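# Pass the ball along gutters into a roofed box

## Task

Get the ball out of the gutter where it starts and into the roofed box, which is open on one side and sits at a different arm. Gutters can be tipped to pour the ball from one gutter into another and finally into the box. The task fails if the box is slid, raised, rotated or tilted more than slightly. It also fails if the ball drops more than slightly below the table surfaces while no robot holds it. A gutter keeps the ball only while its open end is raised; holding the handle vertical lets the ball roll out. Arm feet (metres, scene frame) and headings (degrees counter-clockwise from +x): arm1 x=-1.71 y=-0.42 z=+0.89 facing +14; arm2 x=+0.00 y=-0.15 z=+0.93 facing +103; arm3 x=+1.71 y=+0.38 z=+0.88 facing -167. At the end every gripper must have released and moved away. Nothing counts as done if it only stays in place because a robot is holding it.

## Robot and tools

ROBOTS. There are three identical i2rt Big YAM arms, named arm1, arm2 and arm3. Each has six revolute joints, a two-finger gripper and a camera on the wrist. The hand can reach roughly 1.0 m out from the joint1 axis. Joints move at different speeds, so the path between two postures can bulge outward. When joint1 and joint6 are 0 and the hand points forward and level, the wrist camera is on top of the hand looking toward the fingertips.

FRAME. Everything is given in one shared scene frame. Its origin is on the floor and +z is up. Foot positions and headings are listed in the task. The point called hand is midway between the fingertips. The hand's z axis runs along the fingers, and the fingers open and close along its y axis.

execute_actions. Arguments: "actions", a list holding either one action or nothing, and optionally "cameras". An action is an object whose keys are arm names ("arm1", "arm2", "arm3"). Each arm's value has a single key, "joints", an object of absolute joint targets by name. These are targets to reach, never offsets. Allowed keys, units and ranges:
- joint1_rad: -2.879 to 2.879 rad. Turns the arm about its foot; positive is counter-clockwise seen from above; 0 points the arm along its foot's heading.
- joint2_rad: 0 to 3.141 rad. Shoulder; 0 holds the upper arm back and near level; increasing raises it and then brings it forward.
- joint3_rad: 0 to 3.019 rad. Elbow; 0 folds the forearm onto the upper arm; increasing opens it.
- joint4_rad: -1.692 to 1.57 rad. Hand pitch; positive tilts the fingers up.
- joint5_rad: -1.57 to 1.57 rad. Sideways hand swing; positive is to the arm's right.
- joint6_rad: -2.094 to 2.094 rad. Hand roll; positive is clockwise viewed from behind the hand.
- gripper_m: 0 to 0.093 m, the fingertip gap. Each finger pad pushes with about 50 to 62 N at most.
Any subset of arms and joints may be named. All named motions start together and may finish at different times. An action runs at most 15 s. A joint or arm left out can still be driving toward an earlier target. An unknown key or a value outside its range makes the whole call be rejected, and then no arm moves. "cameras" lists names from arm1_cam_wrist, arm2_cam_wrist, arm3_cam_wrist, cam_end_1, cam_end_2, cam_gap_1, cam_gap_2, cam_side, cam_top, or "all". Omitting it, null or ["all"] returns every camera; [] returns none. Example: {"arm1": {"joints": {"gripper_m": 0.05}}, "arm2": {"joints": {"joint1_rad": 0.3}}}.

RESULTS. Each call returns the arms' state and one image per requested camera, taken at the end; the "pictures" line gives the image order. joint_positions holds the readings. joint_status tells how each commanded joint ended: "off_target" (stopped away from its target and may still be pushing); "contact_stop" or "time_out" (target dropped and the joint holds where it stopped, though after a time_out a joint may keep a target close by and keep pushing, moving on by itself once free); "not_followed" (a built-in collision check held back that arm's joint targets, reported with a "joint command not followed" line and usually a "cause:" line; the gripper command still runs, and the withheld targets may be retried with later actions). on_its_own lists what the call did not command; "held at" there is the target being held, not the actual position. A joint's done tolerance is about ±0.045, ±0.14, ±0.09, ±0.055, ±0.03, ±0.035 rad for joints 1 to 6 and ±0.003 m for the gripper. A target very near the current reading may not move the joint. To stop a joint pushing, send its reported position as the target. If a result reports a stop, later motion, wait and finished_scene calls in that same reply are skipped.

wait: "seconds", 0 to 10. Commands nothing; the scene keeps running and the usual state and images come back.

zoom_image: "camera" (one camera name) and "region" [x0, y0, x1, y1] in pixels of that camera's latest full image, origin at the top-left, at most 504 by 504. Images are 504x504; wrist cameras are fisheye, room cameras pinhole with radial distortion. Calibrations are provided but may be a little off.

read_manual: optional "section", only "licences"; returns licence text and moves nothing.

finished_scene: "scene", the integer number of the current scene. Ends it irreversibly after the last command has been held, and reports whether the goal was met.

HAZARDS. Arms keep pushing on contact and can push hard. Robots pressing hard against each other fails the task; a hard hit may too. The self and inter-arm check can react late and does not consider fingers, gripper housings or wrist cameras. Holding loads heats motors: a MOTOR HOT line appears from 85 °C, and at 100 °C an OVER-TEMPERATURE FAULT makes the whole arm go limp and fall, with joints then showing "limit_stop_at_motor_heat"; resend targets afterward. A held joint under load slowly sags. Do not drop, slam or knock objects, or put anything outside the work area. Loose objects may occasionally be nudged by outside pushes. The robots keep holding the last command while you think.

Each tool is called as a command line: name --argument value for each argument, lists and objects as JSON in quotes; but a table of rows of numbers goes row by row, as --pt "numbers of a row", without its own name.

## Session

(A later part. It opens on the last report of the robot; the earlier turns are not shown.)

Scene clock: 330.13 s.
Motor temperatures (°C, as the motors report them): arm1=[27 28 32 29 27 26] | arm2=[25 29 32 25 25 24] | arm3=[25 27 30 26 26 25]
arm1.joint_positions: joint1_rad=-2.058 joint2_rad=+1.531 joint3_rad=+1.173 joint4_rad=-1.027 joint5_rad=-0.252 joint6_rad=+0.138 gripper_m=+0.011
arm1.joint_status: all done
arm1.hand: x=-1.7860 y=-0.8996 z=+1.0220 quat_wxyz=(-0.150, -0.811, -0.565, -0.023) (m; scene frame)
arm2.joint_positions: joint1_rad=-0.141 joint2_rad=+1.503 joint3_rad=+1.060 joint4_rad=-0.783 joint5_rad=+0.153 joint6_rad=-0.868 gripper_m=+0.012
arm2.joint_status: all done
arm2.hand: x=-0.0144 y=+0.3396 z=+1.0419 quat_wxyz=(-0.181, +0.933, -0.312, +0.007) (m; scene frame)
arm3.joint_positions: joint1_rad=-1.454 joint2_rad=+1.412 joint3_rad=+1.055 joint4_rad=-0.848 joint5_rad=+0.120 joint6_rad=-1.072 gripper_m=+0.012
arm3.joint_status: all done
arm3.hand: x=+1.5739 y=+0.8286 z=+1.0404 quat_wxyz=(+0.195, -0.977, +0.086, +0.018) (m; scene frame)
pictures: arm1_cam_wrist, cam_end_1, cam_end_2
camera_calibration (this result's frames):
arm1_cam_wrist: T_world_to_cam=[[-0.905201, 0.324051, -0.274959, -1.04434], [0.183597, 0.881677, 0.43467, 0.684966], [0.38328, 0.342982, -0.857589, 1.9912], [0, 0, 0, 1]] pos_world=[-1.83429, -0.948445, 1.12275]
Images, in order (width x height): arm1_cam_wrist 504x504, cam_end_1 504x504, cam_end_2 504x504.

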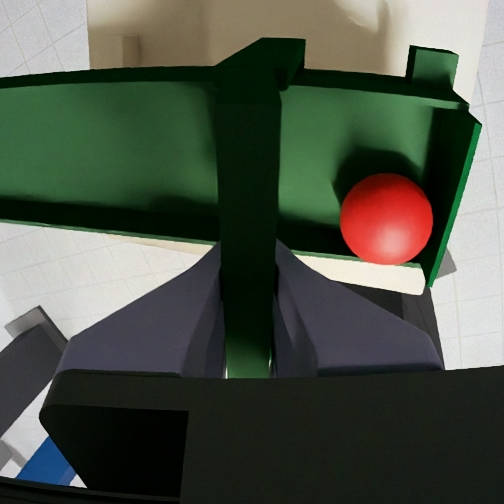

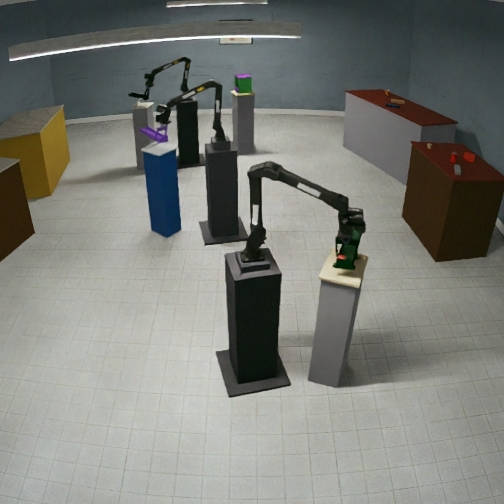

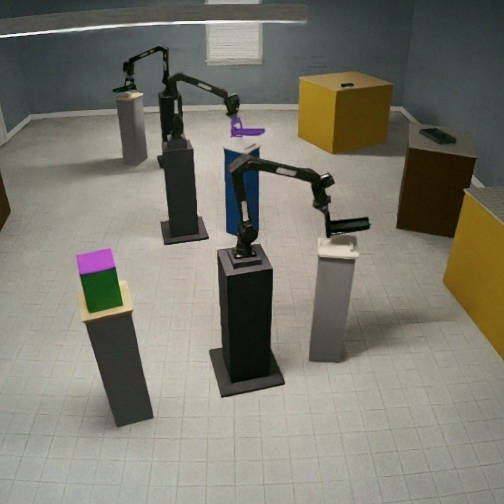

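zoom_image --camera "cam_end_2" --region '[300, 165, 385, 265]'

zoom_image --camera "cam_end_1" --region '[310, 195, 390, 295]'

Region (300, 165, 385, 265) of cam_end_2's 504x504 image, scaled by 5.040, with more detail than that image has; it fills the left 428 columns of this view, and the rest is white.

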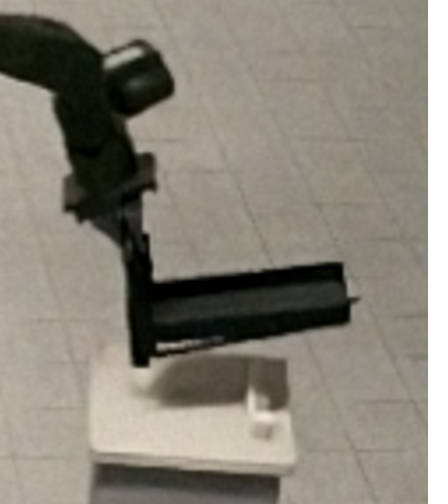

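Region (310, 195, 390, 295) of cam_end_1's 504x504 image, scaled by 5.040, with more detail than that image has; it fills the left 403 columns of this view, and the rest is white.

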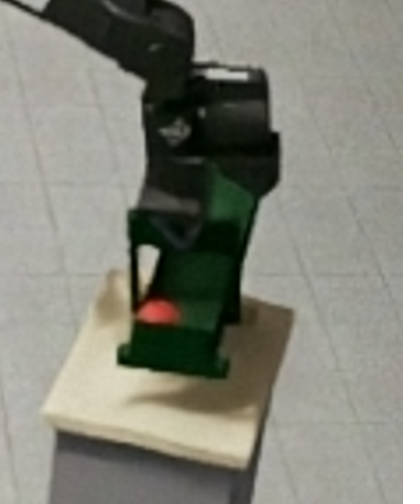

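execute_actions --actions '[{"arm1":{"joints":{"joint2_rad":1.30,"joint3_rad":1.26,"joint4_rad":-1.0,"joint6_rad":1.585}},"arm2":{"joints":{"joint1_rad":1.50,"joint3_rad":1.85,"joint4_rad":-0.99,"joint5_rad":0.0,"joint6_rad":-1.585}},"arm3":{"joints":{"joint1_rad":0.08,"joint3_rad":1.3,"joint5_rad":0.0,"joint6_rad":-1.585}}}]' --cameras '["arm1_cam_wrist","cam_end_1","cam_side"]'

Scene clock: 358.67 s.
Motor temperatures (°C, as the motors report them): arm1=[27 28 34 29 27 26] | arm2=[25 30 33 25 25 24] | arm3=[25 27 31 26 26 25]
arm1.joint_positions: joint1_rad=-2.059 joint2_rad=+1.305 joint3_rad=+1.207 joint4_rad=-1.015 joint5_rad=-0.253 joint6_rad=+1.569 gripper_m=+0.011
arm1.joint_status: all done
arm1.hand: x=-1.7864 y=-0.8993 z=+1.1413 quat_wxyz=(-0.230, -0.964, +0.086, -0.098) (m; scene frame)
arm2.joint_positions: joint1_rad=+1.506 joint2_rad=+1.529 joint3_rad=+1.786 joint4_rad=-0.989 joint5_rad=-0.002 joint6_rad=-1.572 gripper_m=+0.012
arm2.joint_status: all done
arm2.hand: x=-0.6192 y=-0.2467 z=+1.3736 quat_wxyz=(-0.259, +0.594, +0.694, -0.314) (m; scene frame)
arm3.joint_positions: joint1_rad=+0.086 joint2_rad=+1.433 joint3_rad=+1.258 joint4_rad=-0.839 joint5_rad=-0.002 joint6_rad=-1.576 gripper_m=+0.012
arm3.joint_status: all done
arm3.hand: x=+1.1968 y=+0.2069 z=+1.1193 quat_wxyz=(+0.162, -0.563, -0.781, +0.217) (m; scene frame)
pictures: arm1_cam_wrist, cam_end_1, cam_side
camera_calibration (this result's frames):
arm1_cam_wrist: T_world_to_cam=[[0.221663, 0.875644, -0.429084, 1.67299], [0.709517, 0.157022, 0.686972, 0.632755], [0.668918, -0.456718, -0.586478, 1.57528], [0, 0, 0, 1]] pos_world=[-1.87352, -0.844843, 1.20704]
Images, in order (width x height): arm1_cam_wrist 504x504, cam_end_1 504x504, cam_side 504x504.

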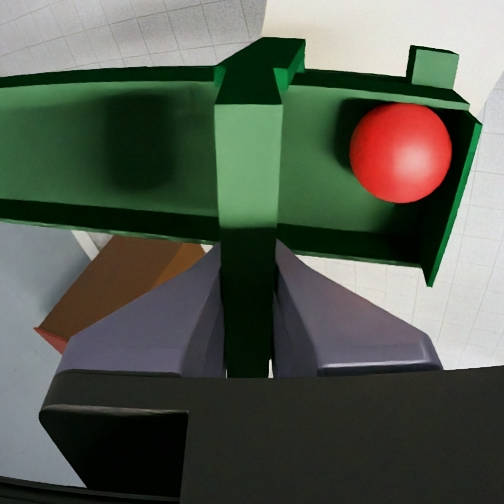

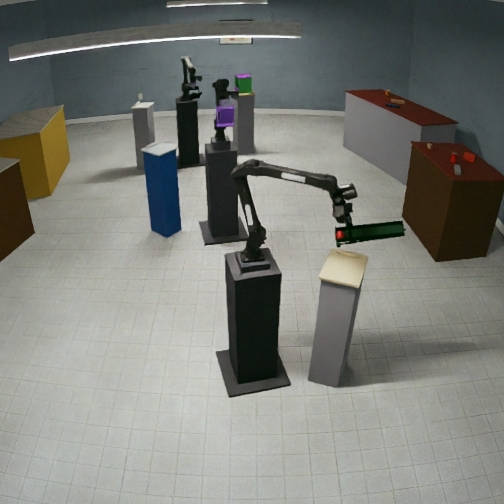

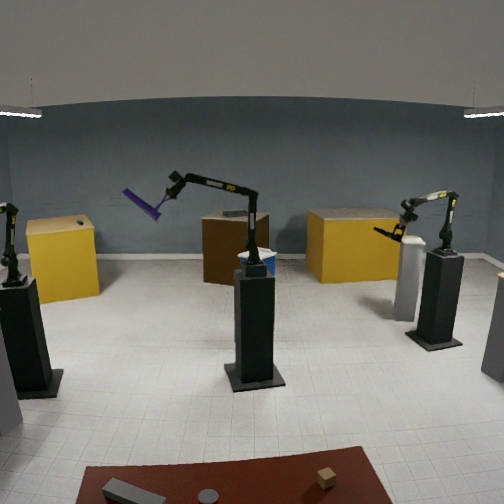

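zoom_image --camera "cam_side" --region '[110, 160, 200, 235]'

zoom_image --camera "cam_side" --region '[360, 185, 440, 255]'

Region (110, 160, 200, 235) of cam_side's 504x504 image, scaled by 5.600, with more detail than that image has.

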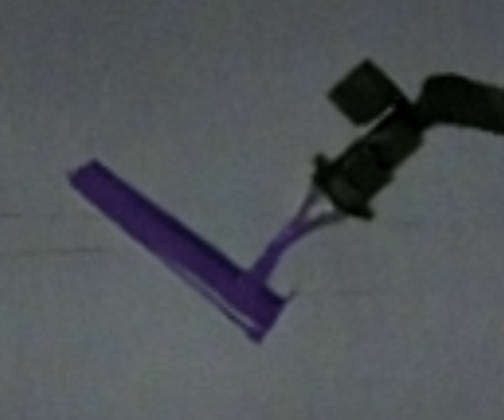

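Region (360, 185, 440, 255) of cam_side's 504x504 image, scaled by 6.300, with more detail than that image has; it fills the top 441 rows of this view, and the rest is white.

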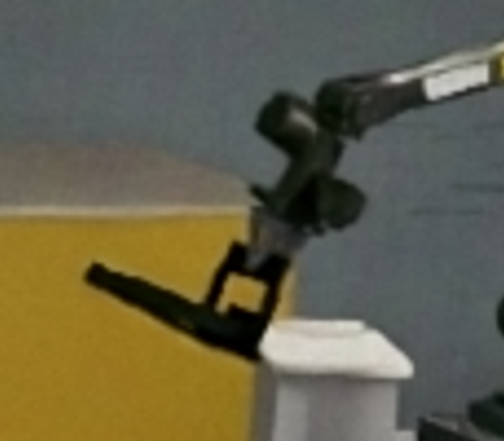

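execute_actions --actions '[]'

Scene clock: 378.83 s.
Motor temperatures (°C, as the motors report them): arm1=[27 28 37 29 27 26] | arm2=[25 30 37 25 25 24] | arm3=[25 28 34 26 26 25]
arm1.joint_positions: joint1_rad=-2.059 joint2_rad=+1.305 joint3_rad=+1.207 joint4_rad=-1.015 joint5_rad=-0.253 joint6_rad=+1.570 gripper_m=+0.011
arm1.joint_status: all done
arm1.hand: x=-1.7864 y=-0.8993 z=+1.1413 quat_wxyz=(-0.230, -0.964, +0.087, -0.098) (m; scene frame)
arm2.joint_positions: joint1_rad=+1.506 joint2_rad=+1.529 joint3_rad=+1.786 joint4_rad=-0.989 joint5_rad=-0.002 joint6_rad=-1.572 gripper_m=+0.012
arm2.joint_status: all done
arm2.hand: x=-0.6192 y=-0.2467 z=+1.3736 quat_wxyz=(-0.259, +0.594, +0.694, -0.314) (m; scene frame)
arm3.joint_positions: joint1_rad=+0.086 joint2_rad=+1.433 joint3_rad=+1.258 joint4_rad=-0.839 joint5_rad=-0.002 joint6_rad=-1.576 gripper_m=+0.012
arm3.joint_status: all done
arm3.hand: x=+1.1968 y=+0.2069 z=+1.1193 quat_wxyz=(+0.162, -0.563, -0.781, +0.217) (m; scene frame)
pictures: arm1_cam_wrist, arm2_cam_wrist, arm3_cam_wrist, cam_end_1, cam_end_2, cam_gap_1, cam_gap_2, cam_side, cam_top
camera_calibration (this result's frames):
arm1_cam_wrist: T_world_to_cam=[[0.22203, 0.875594, -0.428996, 1.6735], [0.709448, 0.156746, 0.687105, 0.632232], [0.668869, -0.456908, -0.586386, 1.57492], [0, 0, 0, 1]] pos_world=[-1.87352, -0.844818, 1.20702]
arm2_cam_wrist: T_world_to_cam=[[-0.654923, -0.092314, 0.750036, -1.45461], [0.318581, 0.866276, 0.384802, -0.114987], [-0.685261, 0.490963, -0.537934, 0.559205], [0, 0, 0, 1]] pos_world=[-0.532821, -0.309219, 1.43607]
arm3_cam_wrist: T_world_to_cam=[[-0.814714, -0.260917, 0.517845, 0.449819], [0.0335667, 0.870328, 0.491326, -0.762825], [-0.578891, 0.417673, -0.70031, 1.51745], [0, 0, 0, 1]] pos_world=[1.27052, 0.147476, 1.20455]
Images, in order (width x height): arm1_cam_wrist 504x504, arm2_cam_wrist 504x504, arm3_cam_wrist 504x504, cam_end_1 504x504, cam_end_2 504x504, cam_gap_1 504x504, cam_gap_2 504x504, cam_side 504x504, cam_top 504x504.

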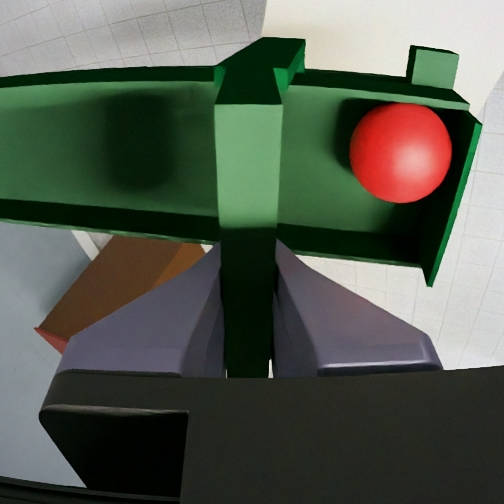

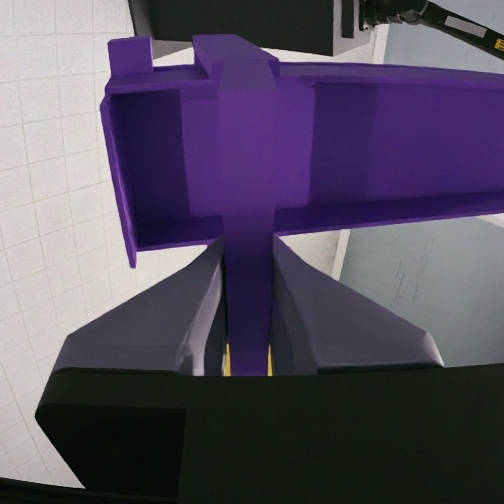

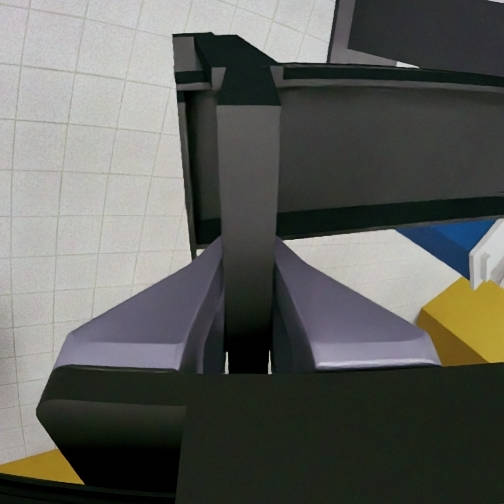

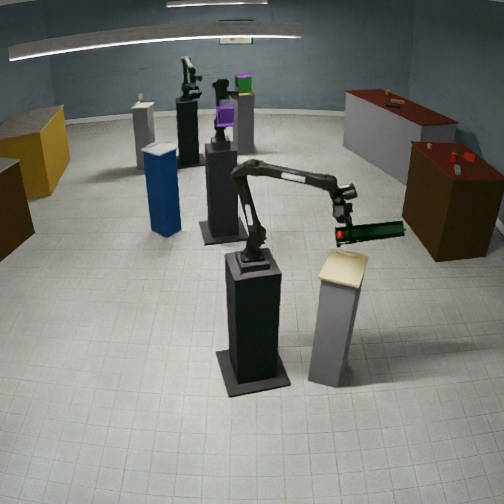

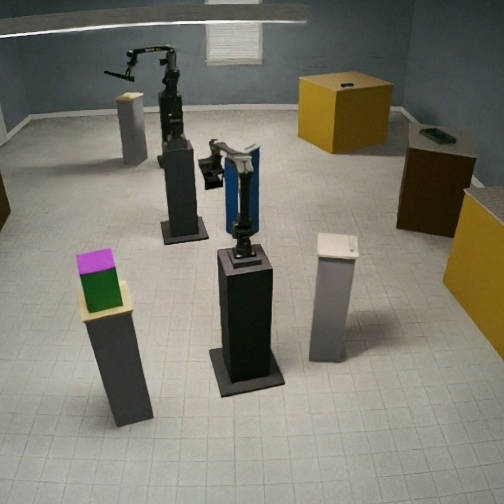

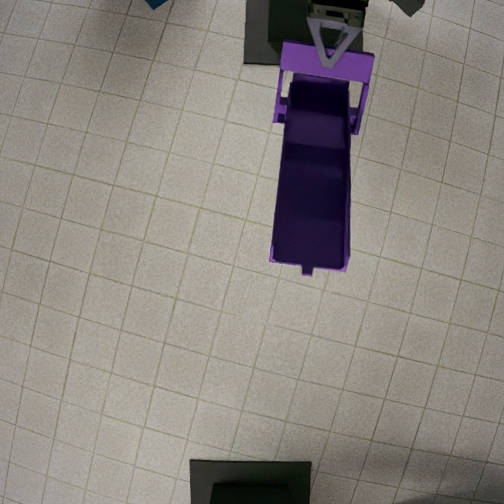

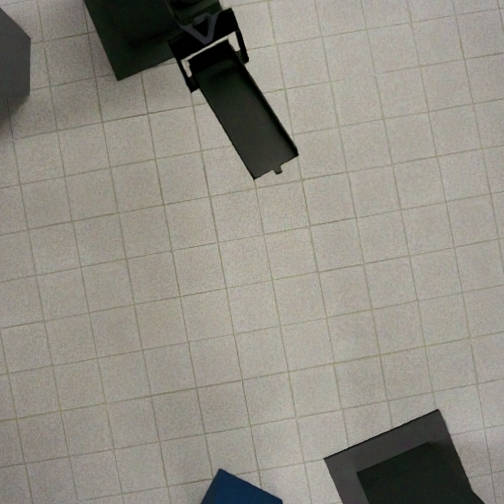

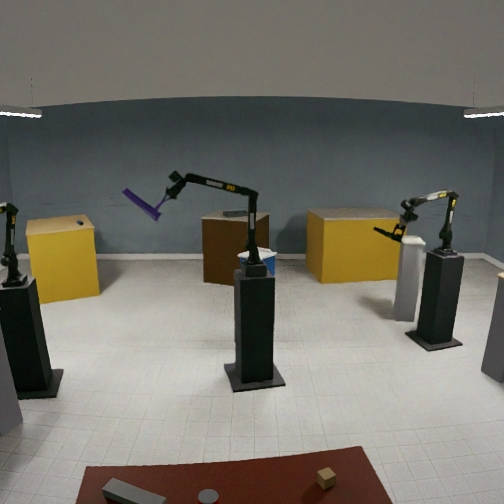

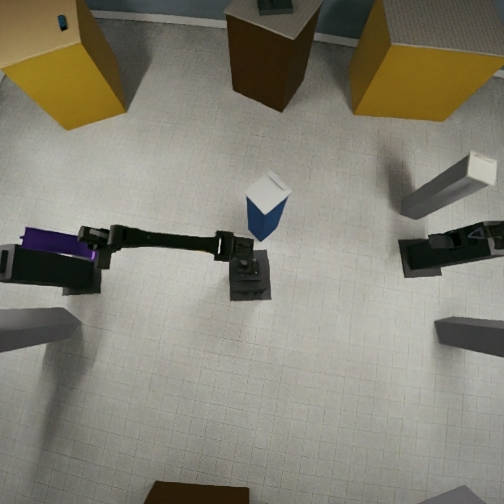

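execute_actions --actions '[{"arm1": {"joints": {"joint1_rad": -0.085, "joint3_rad": 1.30, "joint4_rad": -0.87, "joint5_rad": 0.0}}, "arm2": {"joints": {"joint2_rad": 2.04, "joint4_rad": -0.96}}}]' --cameras '["arm1_cam_wrist", "cam_gap_1", "cam_side"]'

Scene clock: 419.93 s.
Motor temperatures (°C, as the motors report them): arm1=[27 28 40 29 27 26] | arm2=[25 31 39 25 25 24] | arm3=[25 28 35 26 26 25]
arm1.joint_positions: joint1_rad=-0.078 joint2_rad=+1.322 joint3_rad=+1.222 joint4_rad=-0.885 joint5_rad=-0.002 joint6_rad=+1.574 gripper_m=+0.011
arm1.joint_status: all done
arm1.hand: x=-1.2141 y=-0.3403 z=+1.1643 quat_wxyz=(-0.182, -0.617, -0.730, -0.230) (m; scene frame)
arm2.joint_positions: joint1_rad=+1.506 joint2_rad=+2.073 joint3_rad=+1.798 joint4_rad=-0.974 joint5_rad=-0.002 joint6_rad=-1.572 gripper_m=+0.012
arm2.joint_status: all done
arm2.hand: x=-0.7003 y=-0.2645 z=+1.0214 quat_wxyz=(-0.098, +0.641, +0.751, -0.126) (m; scene frame)
arm3.joint_positions: joint1_rad=+0.086 joint2_rad=+1.433 joint3_rad=+1.258 joint4_rad=-0.839 joint5_rad=-0.002 joint6_rad=-1.576 gripper_m=+0.012
arm3.joint_status: not commanded
arm3.hand: x=+1.1968 y=+0.2069 z=+1.1193 quat_wxyz=(+0.162, -0.563, -0.781, +0.217) (m; scene frame)
pictures: arm1_cam_wrist, cam_gap_1, cam_side
camera_calibration (this result's frames):
arm1_cam_wrist: T_world_to_cam=[[-0.816857, -0.122599, -0.563661, -0.377357], [-0.448854, 0.748851, 0.487599, -0.849718], [0.362319, 0.6513, -0.666733, 1.55954], [0, 0, 0, 1]] pos_world=[-1.2547, -0.425678, 1.24141]
Images, in order (width x height): arm1_cam_wrist 504x504, cam_gap_1 504x504, cam_side 504x504.

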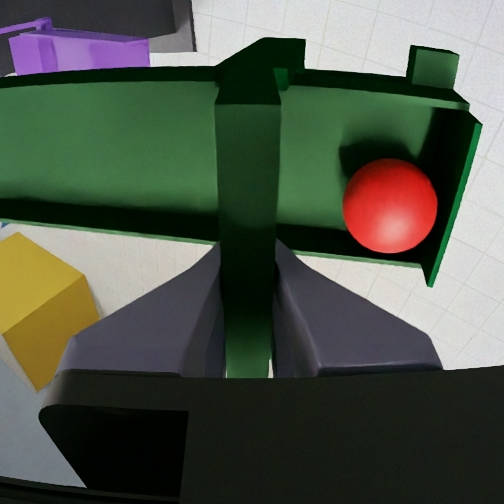

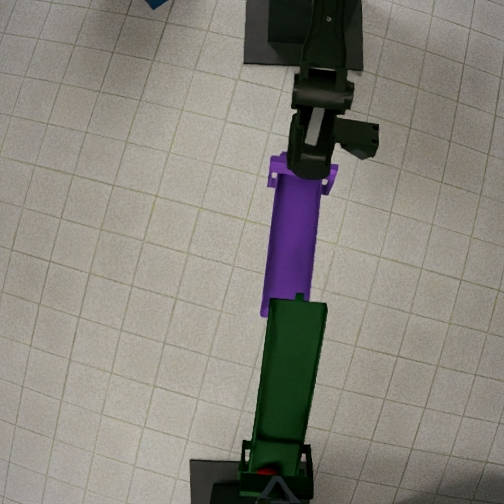

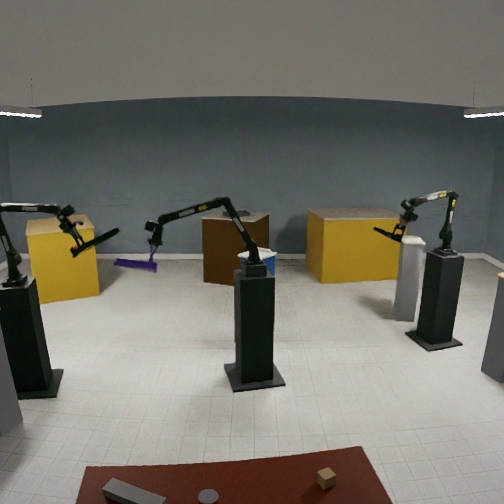

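zoom_image --camera "cam_side" --region '[40, 190, 190, 290]'

zoom_image --camera "cam_gap_1" --region '[200, 140, 400, 340]'

Region (40, 190, 190, 290) of cam_side's 504x504 image, scaled by 3.360, with more detail than that image has.

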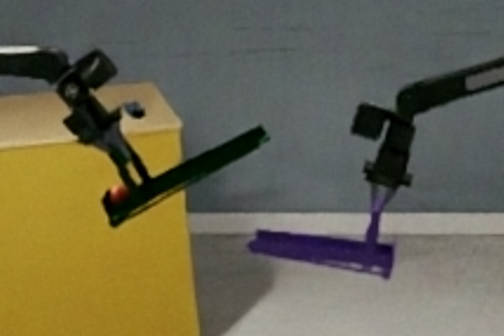

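Region (200, 140, 400, 340) of cam_gap_1's 504x504 image, scaled by 2.520, with more detail than that image has.

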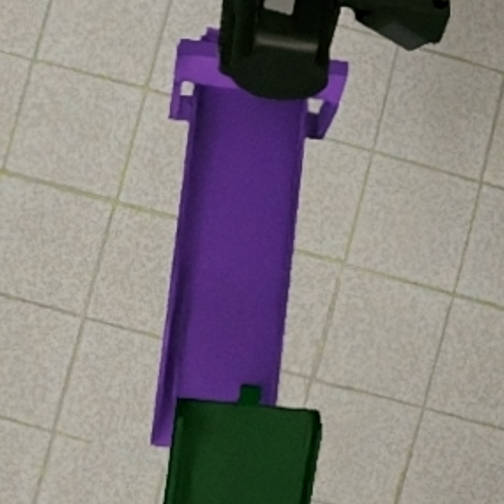

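execute_actions --actions '[{"arm1": {"joints": {"joint2_rad": 1.69, "joint3_rad": 1.775, "joint4_rad": -1.0}}}]' --cameras '["arm1_cam_wrist", "cam_gap_1", "cam_side"]'

Scene clock: 460.40 s.
Motor temperatures (°C, as the motors report them): arm1=[27 28 44 29 27 26] | arm2=[25 34 38 25 25 24] | arm3=[25 28 36 26 26 25]
arm1.joint_positions: joint1_rad=-0.078 joint2_rad=+1.727 joint3_rad=+1.694 joint4_rad=-1.006 joint5_rad=-0.002 joint6_rad=+1.574 gripper_m=+0.011
arm1.joint_status: all done
arm1.hand: x=-1.0722 y=-0.3154 z=+1.1640 quat_wxyz=(-0.166, -0.622, -0.736, -0.210) (m; scene frame)
arm2.joint_positions: joint1_rad=+1.506 joint2_rad=+2.073 joint3_rad=+1.798 joint4_rad=-0.974 joint5_rad=-0.002 joint6_rad=-1.572 gripper_m=+0.012
arm2.joint_status: not commanded
arm2.hand: x=-0.7003 y=-0.2645 z=+1.0214 quat_wxyz=(-0.098, +0.641, +0.751, -0.126) (m; scene frame)
arm3.joint_positions: joint1_rad=+0.086 joint2_rad=+1.433 joint3_rad=+1.258 joint4_rad=-0.839 joint5_rad=-0.002 joint6_rad=-1.576 gripper_m=+0.012
arm3.joint_status: not commanded
arm3.hand: x=+1.1968 y=+0.2069 z=+1.1193 quat_wxyz=(+0.162, -0.563, -0.781, +0.217) (m; scene frame)
pictures: arm1_cam_wrist, cam_gap_1, cam_side
camera_calibration (this result's frames):
arm1_cam_wrist: T_world_to_cam=[[-0.845238, -0.128212, -0.518782, -0.343021], [-0.423338, 0.7531, 0.503612, -0.794469], [0.326126, 0.645292, -0.690826, 1.47906], [0, 0, 0, 1]] pos_world=[-1.10862, -0.40009, 1.24392]
Images, in order (width x height): arm1_cam_wrist 504x504, cam_gap_1 504x504, cam_side 504x504.

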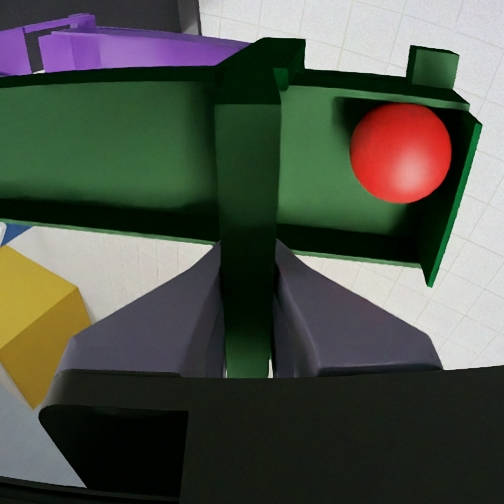

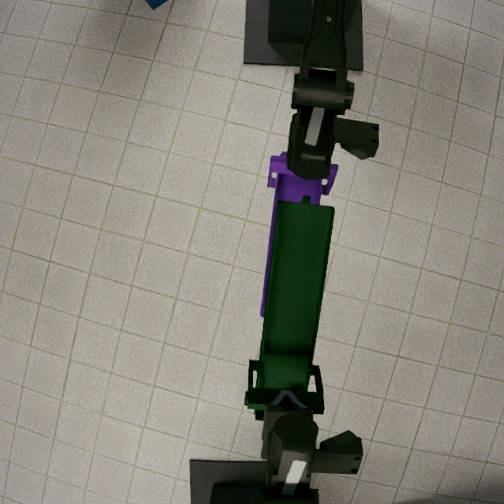

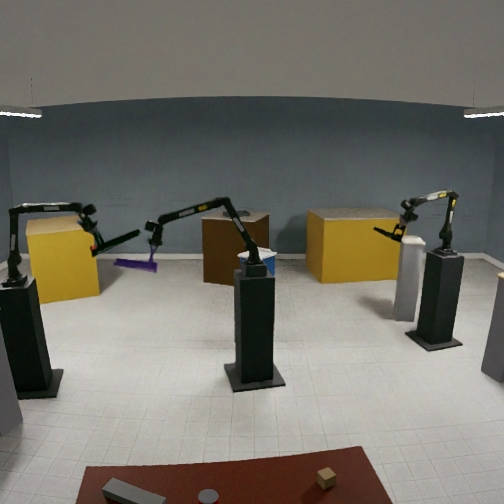

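execute_actions --actions '[{"arm1": {"joints": {"joint4_rad": -1.27}}}]' --cameras '["arm1_cam_wrist", "cam_gap_1", "cam_side", "arm2_cam_wrist"]'

zoom_image --camera "cam_side" --region '[60, 200, 180, 290]'

Scene clock: 468.20 s.
Motor temperatures (°C, as the motors report them): arm1=[27 29 44 29 27 26] | arm2=[25 34 39 25 25 24] | arm3=[25 28 36 26 26 25]
arm1.joint_positions: joint1_rad=-0.078 joint2_rad=+1.727 joint3_rad=+1.694 joint4_rad=-1.269 joint5_rad=-0.002 joint6_rad=+1.574 gripper_m=+0.011
arm1.joint_status: all done
arm1.hand: x=-1.1306 y=-0.3253 z=+1.1384 quat_wxyz=(-0.083, -0.639, -0.757, -0.111) (m; scene frame)
arm2.joint_positions: joint1_rad=+1.506 joint2_rad=+2.073 joint3_rad=+1.798 joint4_rad=-0.974 joint5_rad=-0.002 joint6_rad=-1.572 gripper_m=+0.012
arm2.joint_status: not commanded
arm2.hand: x=-0.7003 y=-0.2645 z=+1.0214 quat_wxyz=(-0.098, +0.641, +0.751, -0.126) (m; scene frame)
arm3.joint_positions: joint1_rad=+0.086 joint2_rad=+1.433 joint3_rad=+1.258 joint4_rad=-0.839 joint5_rad=-0.002 joint6_rad=-1.576 gripper_m=+0.012
arm3.joint_status: not commanded
arm3.hand: x=+1.1968 y=+0.2069 z=+1.1193 quat_wxyz=(+0.162, -0.563, -0.781, +0.217) (m; scene frame)
pictures: arm1_cam_wrist, arm2_cam_wrist, cam_gap_1, cam_side
camera_calibration (this result's frames):
arm1_cam_wrist: T_world_to_cam=[[-0.948675, -0.149752, -0.278551, -0.804374], [-0.287323, 0.776145, 0.561288, -0.703204], [0.132143, 0.612514, -0.779336, 1.35752], [0, 0, 0, 1]] pos_world=[-1.14452, -0.406171, 1.22861]
arm2_cam_wrist: T_world_to_cam=[[-0.935195, -0.143313, 0.32384, -1.01954], [0.065866, 0.82811, 0.556683, -0.300887], [-0.347954, 0.541937, -0.765004, 0.804473], [0, 0, 0, 1]] pos_world=[-0.653733, -0.332919, 1.11309]
Images, in order (width x height): arm1_cam_wrist 504x504, arm2_cam_wrist 504x504, cam_gap_1 504x504, cam_side 504x504.

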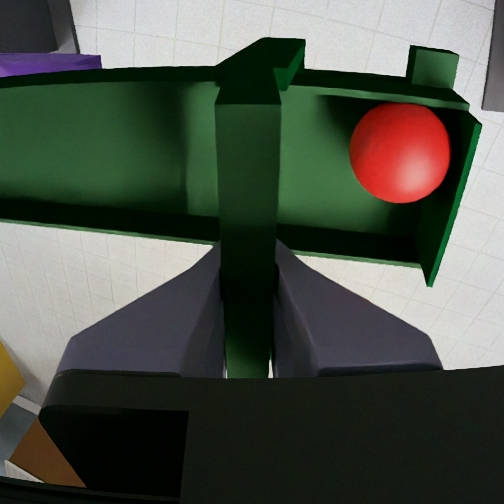

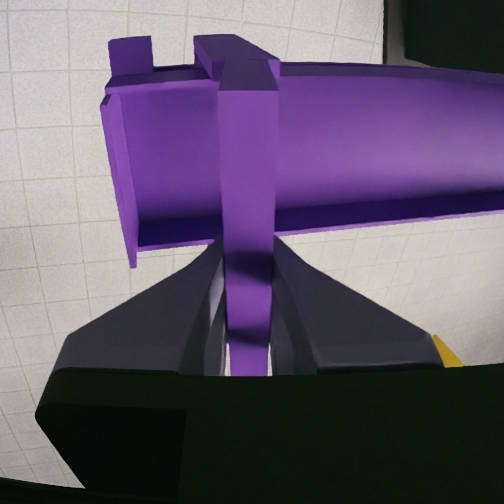

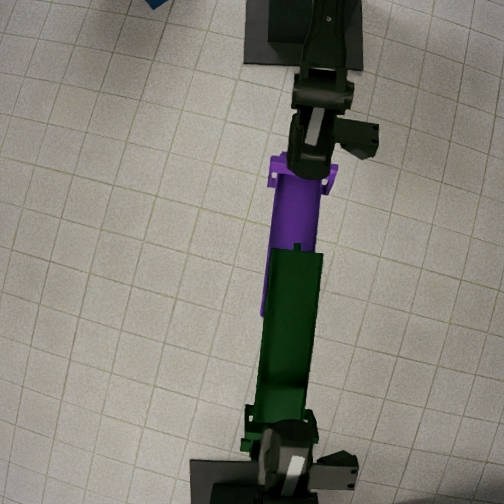

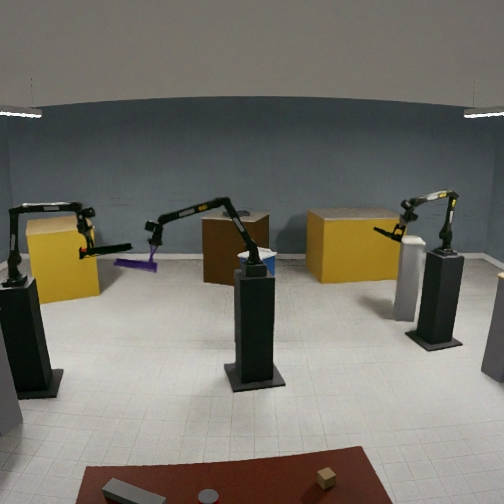

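Region (60, 200, 180, 290) of cam_side's 504x504 image, scaled by 4.200, with more detail than that image has; it fills the top 378 rows of this view, and the rest is white.

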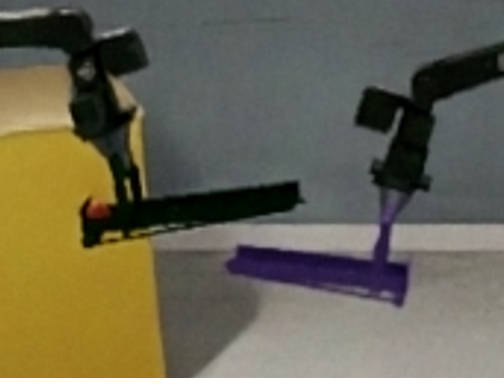

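execute_actions --actions '[{"arm1": {"joints": {"joint4_rad": -1.42}}, "arm2": {"joints": {"joint4_rad": -0.915}}}]' --cameras '["arm1_cam_wrist", "cam_gap_1", "cam_side", "arm2_cam_wrist"]'

Scene clock: 493.07 s.
Motor temperatures (°C, as the motors report them): arm1=[27 30 45 29 27 26] | arm2=[25 34 39 25 25 24] | arm3=[25 28 37 26 26 25]
arm1.joint_positions: joint1_rad=-0.078 joint2_rad=+1.727 joint3_rad=+1.697 joint4_rad=-1.417 joint5_rad=-0.002 joint6_rad=+1.574 gripper_m=+0.011
arm1.joint_status: all done
arm1.hand: x=-1.1650 y=-0.3312 z=+1.1321 quat_wxyz=(-0.036, -0.643, -0.763, -0.056) (m; scene frame)
arm2.joint_positions: joint1_rad=+1.506 joint2_rad=+2.073 joint3_rad=+1.798 joint4_rad=-0.939 joint5_rad=-0.002 joint6_rad=-1.572 gripper_m=+0.012
arm2.joint_status: all done
arm2.hand: x=-0.7083 y=-0.2657 z=+1.0242 quat_wxyz=(-0.110, +0.639, +0.749, -0.140) (m; scene frame)
arm3.joint_positions: joint1_rad=+0.086 joint2_rad=+1.433 joint3_rad=+1.258 joint4_rad=-0.839 joint5_rad=-0.002 joint6_rad=-1.576 gripper_m=+0.012
arm3.joint_status: not commanded
arm3.hand: x=+1.1968 y=+0.2069 z=+1.1193 quat_wxyz=(+0.162, -0.563, -0.781, +0.217) (m; scene frame)
pictures: arm1_cam_wrist, arm2_cam_wrist, cam_gap_1, cam_side
camera_calibration (this result's frames):
arm1_cam_wrist: T_world_to_cam=[[-0.978075, -0.15691, -0.136925, -1.03653], [-0.207506, 0.789924, 0.577028, -0.625243], [0.0176192, 0.592789, -0.805165, 1.25014], [0, 0, 0, 1]] pos_world=[-1.16558, -0.409819, 1.22542]
arm2_cam_wrist: T_world_to_cam=[[-0.923467, -0.140991, 0.356834, -1.05304], [0.0854185, 0.831144, 0.549457, -0.278859], [-0.374049, 0.537885, -0.755491, 0.775237], [0, 0, 0, 1]] pos_world=[-0.658652, -0.333686, 1.11467]
Images, in order (width x height): arm1_cam_wrist 504x504, arm2_cam_wrist 504x504, cam_gap_1 504x504, cam_side 504x504.

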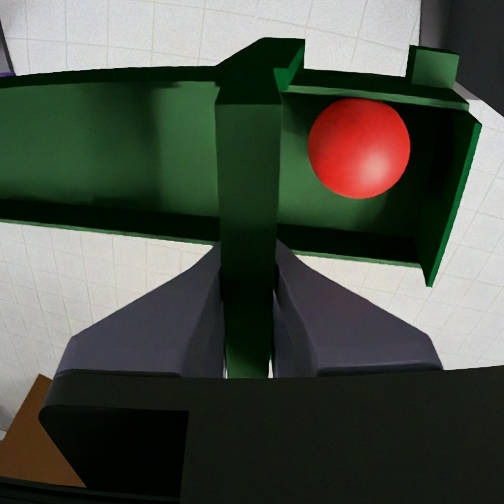

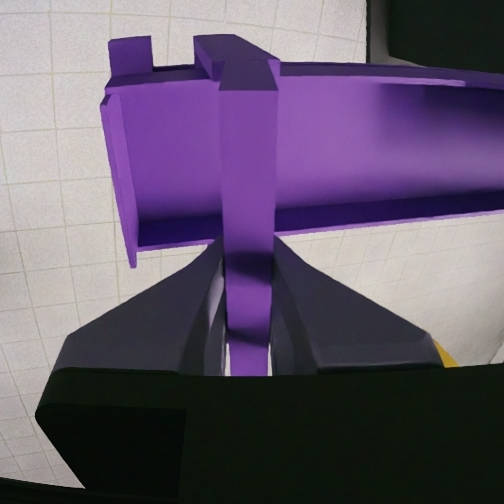

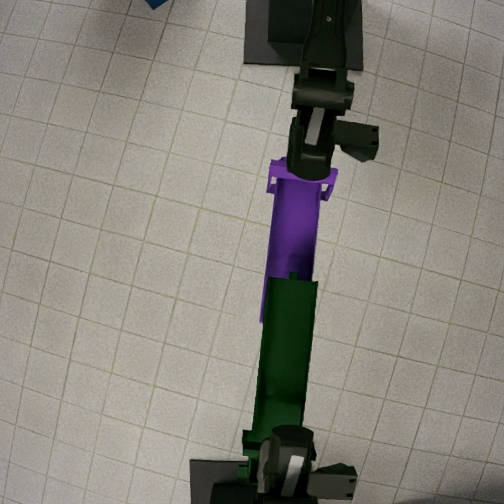

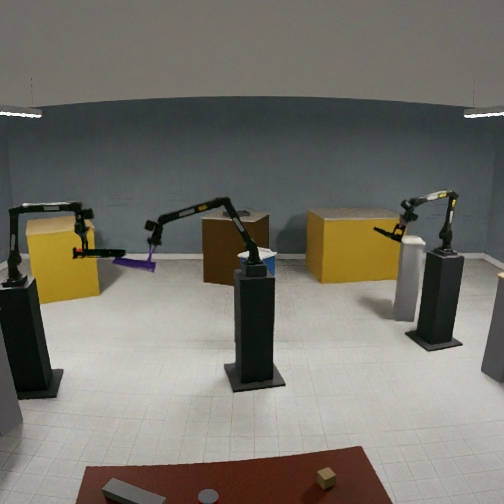

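execute_actions --actions '[]' --cameras '["arm1_cam_wrist", "cam_gap_1", "cam_side", "arm2_cam_wrist"]'

zoom_image --camera "cam_side" --region '[60, 200, 180, 290]'

Scene clock: 495.97 s.
Motor temperatures (°C, as the motors report them): arm1=[27 30 45 29 27 26] | arm2=[25 34 39 25 25 24] | arm3=[25 28 37 26 26 25]
arm1.joint_positions: joint1_rad=-0.078 joint2_rad=+1.727 joint3_rad=+1.700 joint4_rad=-1.420 joint5_rad=-0.002 joint6_rad=+1.574 gripper_m=+0.011
arm1.joint_status: all done
arm1.hand: x=-1.1650 y=-0.3312 z=+1.1332 quat_wxyz=(-0.036, -0.643, -0.763, -0.056) (m; scene frame)
arm2.joint_positions: joint1_rad=+1.506 joint2_rad=+2.073 joint3_rad=+1.798 joint4_rad=-0.935 joint5_rad=+0.000 joint6_rad=-1.575 gripper_m=+0.012
arm2.joint_status: all done
arm2.hand: x=-0.7092 y=-0.2655 z=+1.0245 quat_wxyz=(-0.112, +0.638, +0.749, -0.140) (m; scene frame)
arm3.joint_positions: joint1_rad=+0.086 joint2_rad=+1.433 joint3_rad=+1.258 joint4_rad=-0.839 joint5_rad=-0.002 joint6_rad=-1.576 gripper_m=+0.012
arm3.joint_status: not commanded
arm3.hand: x=+1.1968 y=+0.2069 z=+1.1193 quat_wxyz=(+0.162, -0.563, -0.781, +0.217) (m; scene frame)
pictures: arm1_cam_wrist, arm2_cam_wrist, cam_gap_1, cam_side
camera_calibration (this result's frames):
arm1_cam_wrist: T_world_to_cam=[[-0.978075, -0.15691, -0.136925, -1.03637], [-0.207506, 0.789924, 0.577028, -0.625818], [0.0176192, 0.592789, -0.805165, 1.25097], [0, 0, 0, 1]] pos_world=[-1.16555, -0.409829, 1.22644]
arm2_cam_wrist: T_world_to_cam=[[-0.92176, -0.143004, 0.360429, -1.05699], [0.0865442, 0.830194, 0.550716, -0.279859], [-0.377981, 0.538821, -0.752863, 0.769803], [0, 0, 0, 1]] pos_world=[-0.659097, -0.333602, 1.11465]
Images, in order (width x height): arm1_cam_wrist 504x504, arm2_cam_wrist 504x504, cam_gap_1 504x504, cam_side 504x504.

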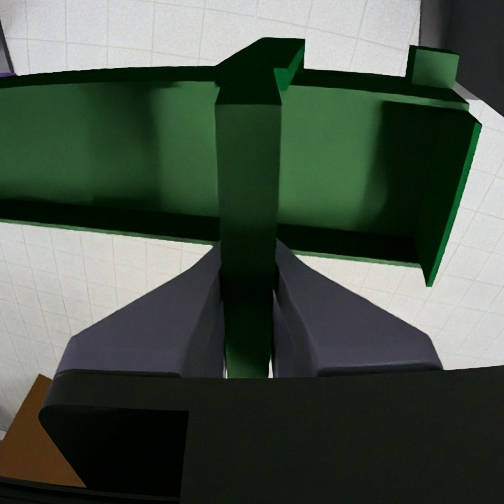

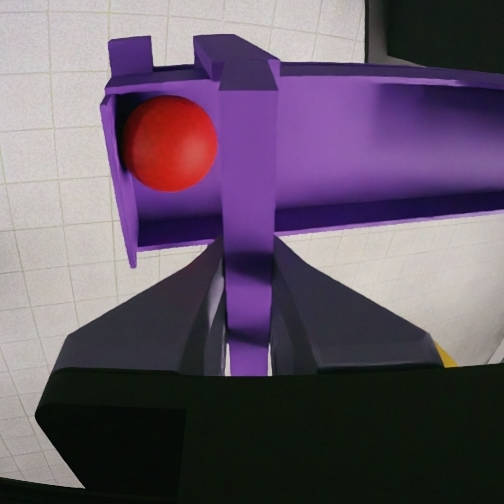

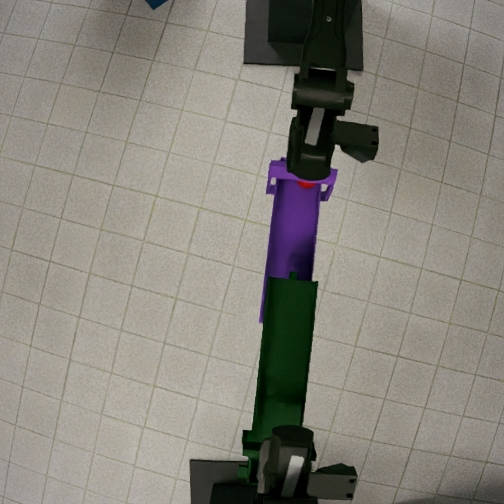

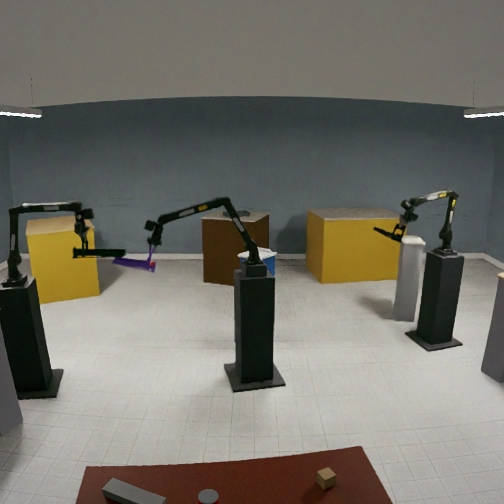

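Region (60, 200, 180, 290) of cam_side's 504x504 image, scaled by 4.200, with more detail than that image has; it fills the top 378 rows of this view, and the rest is white.

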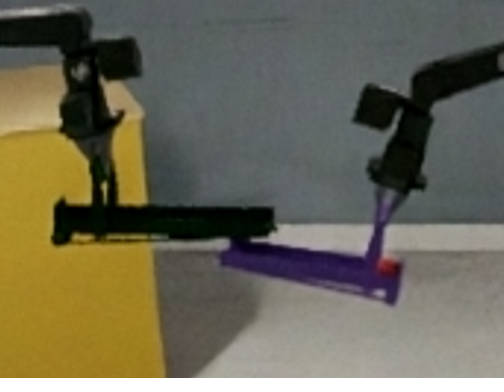

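execute_actions --actions '[{"arm1": {"joints": {"joint1_rad": -2.062, "joint2_rad": 1.45, "joint4_rad": -1.02}}, "arm2": {"joints": {"joint1_rad": -1.497, "joint2_rad": 1.67}}, "arm3": {"joints": {"joint1_rad": 0.07, "joint2_rad": 2.067, "joint3_rad": 2.03, "joint4_rad": -1.07}}}]' --cameras '["arm2_cam_wrist", "cam_gap_2", "cam_side"]'

Scene clock: 578.70 s.
Motor temperatures (°C, as the motors report them): arm1=[27 31 46 29 26 26] | arm2=[25 36 40 25 25 24] | arm3=[25 29 38 26 26 25]
arm1.joint_positions: joint1_rad=-2.069 joint2_rad=+1.490 joint3_rad=+1.733 joint4_rad=-1.033 joint5_rad=+0.003 joint6_rad=+1.574 gripper_m=+0.011
arm1.joint_status: all done
arm1.hand: x=-1.8662 y=-1.0151 z=+1.3089 quat_wxyz=(-0.370, -0.920, +0.117, +0.046) (m; scene frame)
arm2.joint_positions: joint1_rad=-1.508 joint2_rad=+1.710 joint3_rad=+1.828 joint4_rad=-0.920 joint5_rad=+0.002 joint6_rad=-1.575 gripper_m=+0.012
arm2.joint_status: all done
arm2.hand: x=+0.6630 y=+0.0460 z=+1.2919 quat_wxyz=(-0.295, +0.745, -0.552, +0.230) (m; scene frame)
arm3.joint_positions: joint1_rad=+0.075 joint2_rad=+2.085 joint3_rad=+1.955 joint4_rad=-1.065 joint5_rad=-0.002 joint6_rad=-1.577 gripper_m=+0.012
arm3.joint_status: all done
arm3.hand: x=+1.0113 y=+0.1558 z=+1.0263 quat_wxyz=(+0.111, -0.580, -0.794, +0.145) (m; scene frame)
pictures: arm2_cam_wrist, cam_gap_2, cam_side
camera_calibration (this result's frames):
arm2_cam_wrist: T_world_to_cam=[[0.682257, 0.211805, 0.69976, -1.36207], [-0.180175, -0.878888, 0.441692, -0.408187], [0.708563, -0.427427, -0.561466, 0.39866], [0, 0, 0, 1]] pos_world=[0.573264, 0.100141, 1.35725]
Images, in order (width x height): arm2_cam_wrist 504x504, cam_gap_2 504x504, cam_side 504x504.

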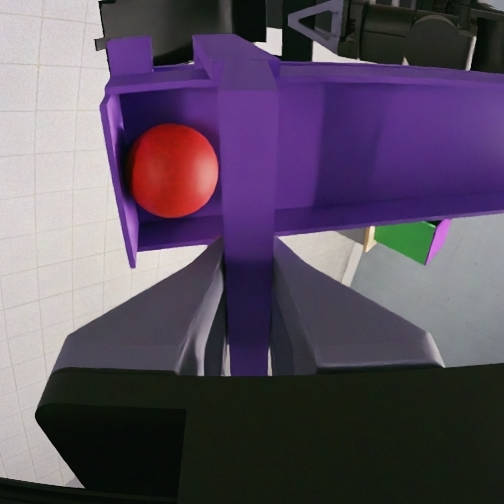

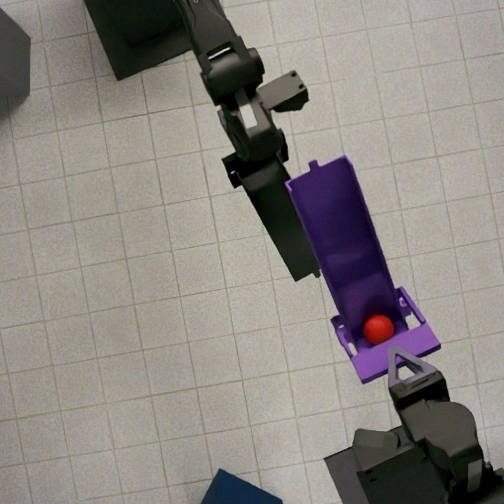

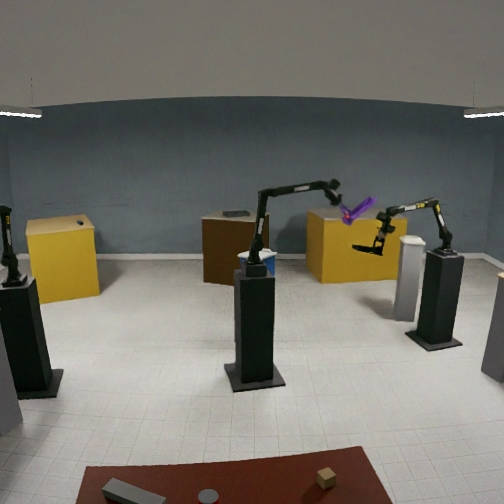

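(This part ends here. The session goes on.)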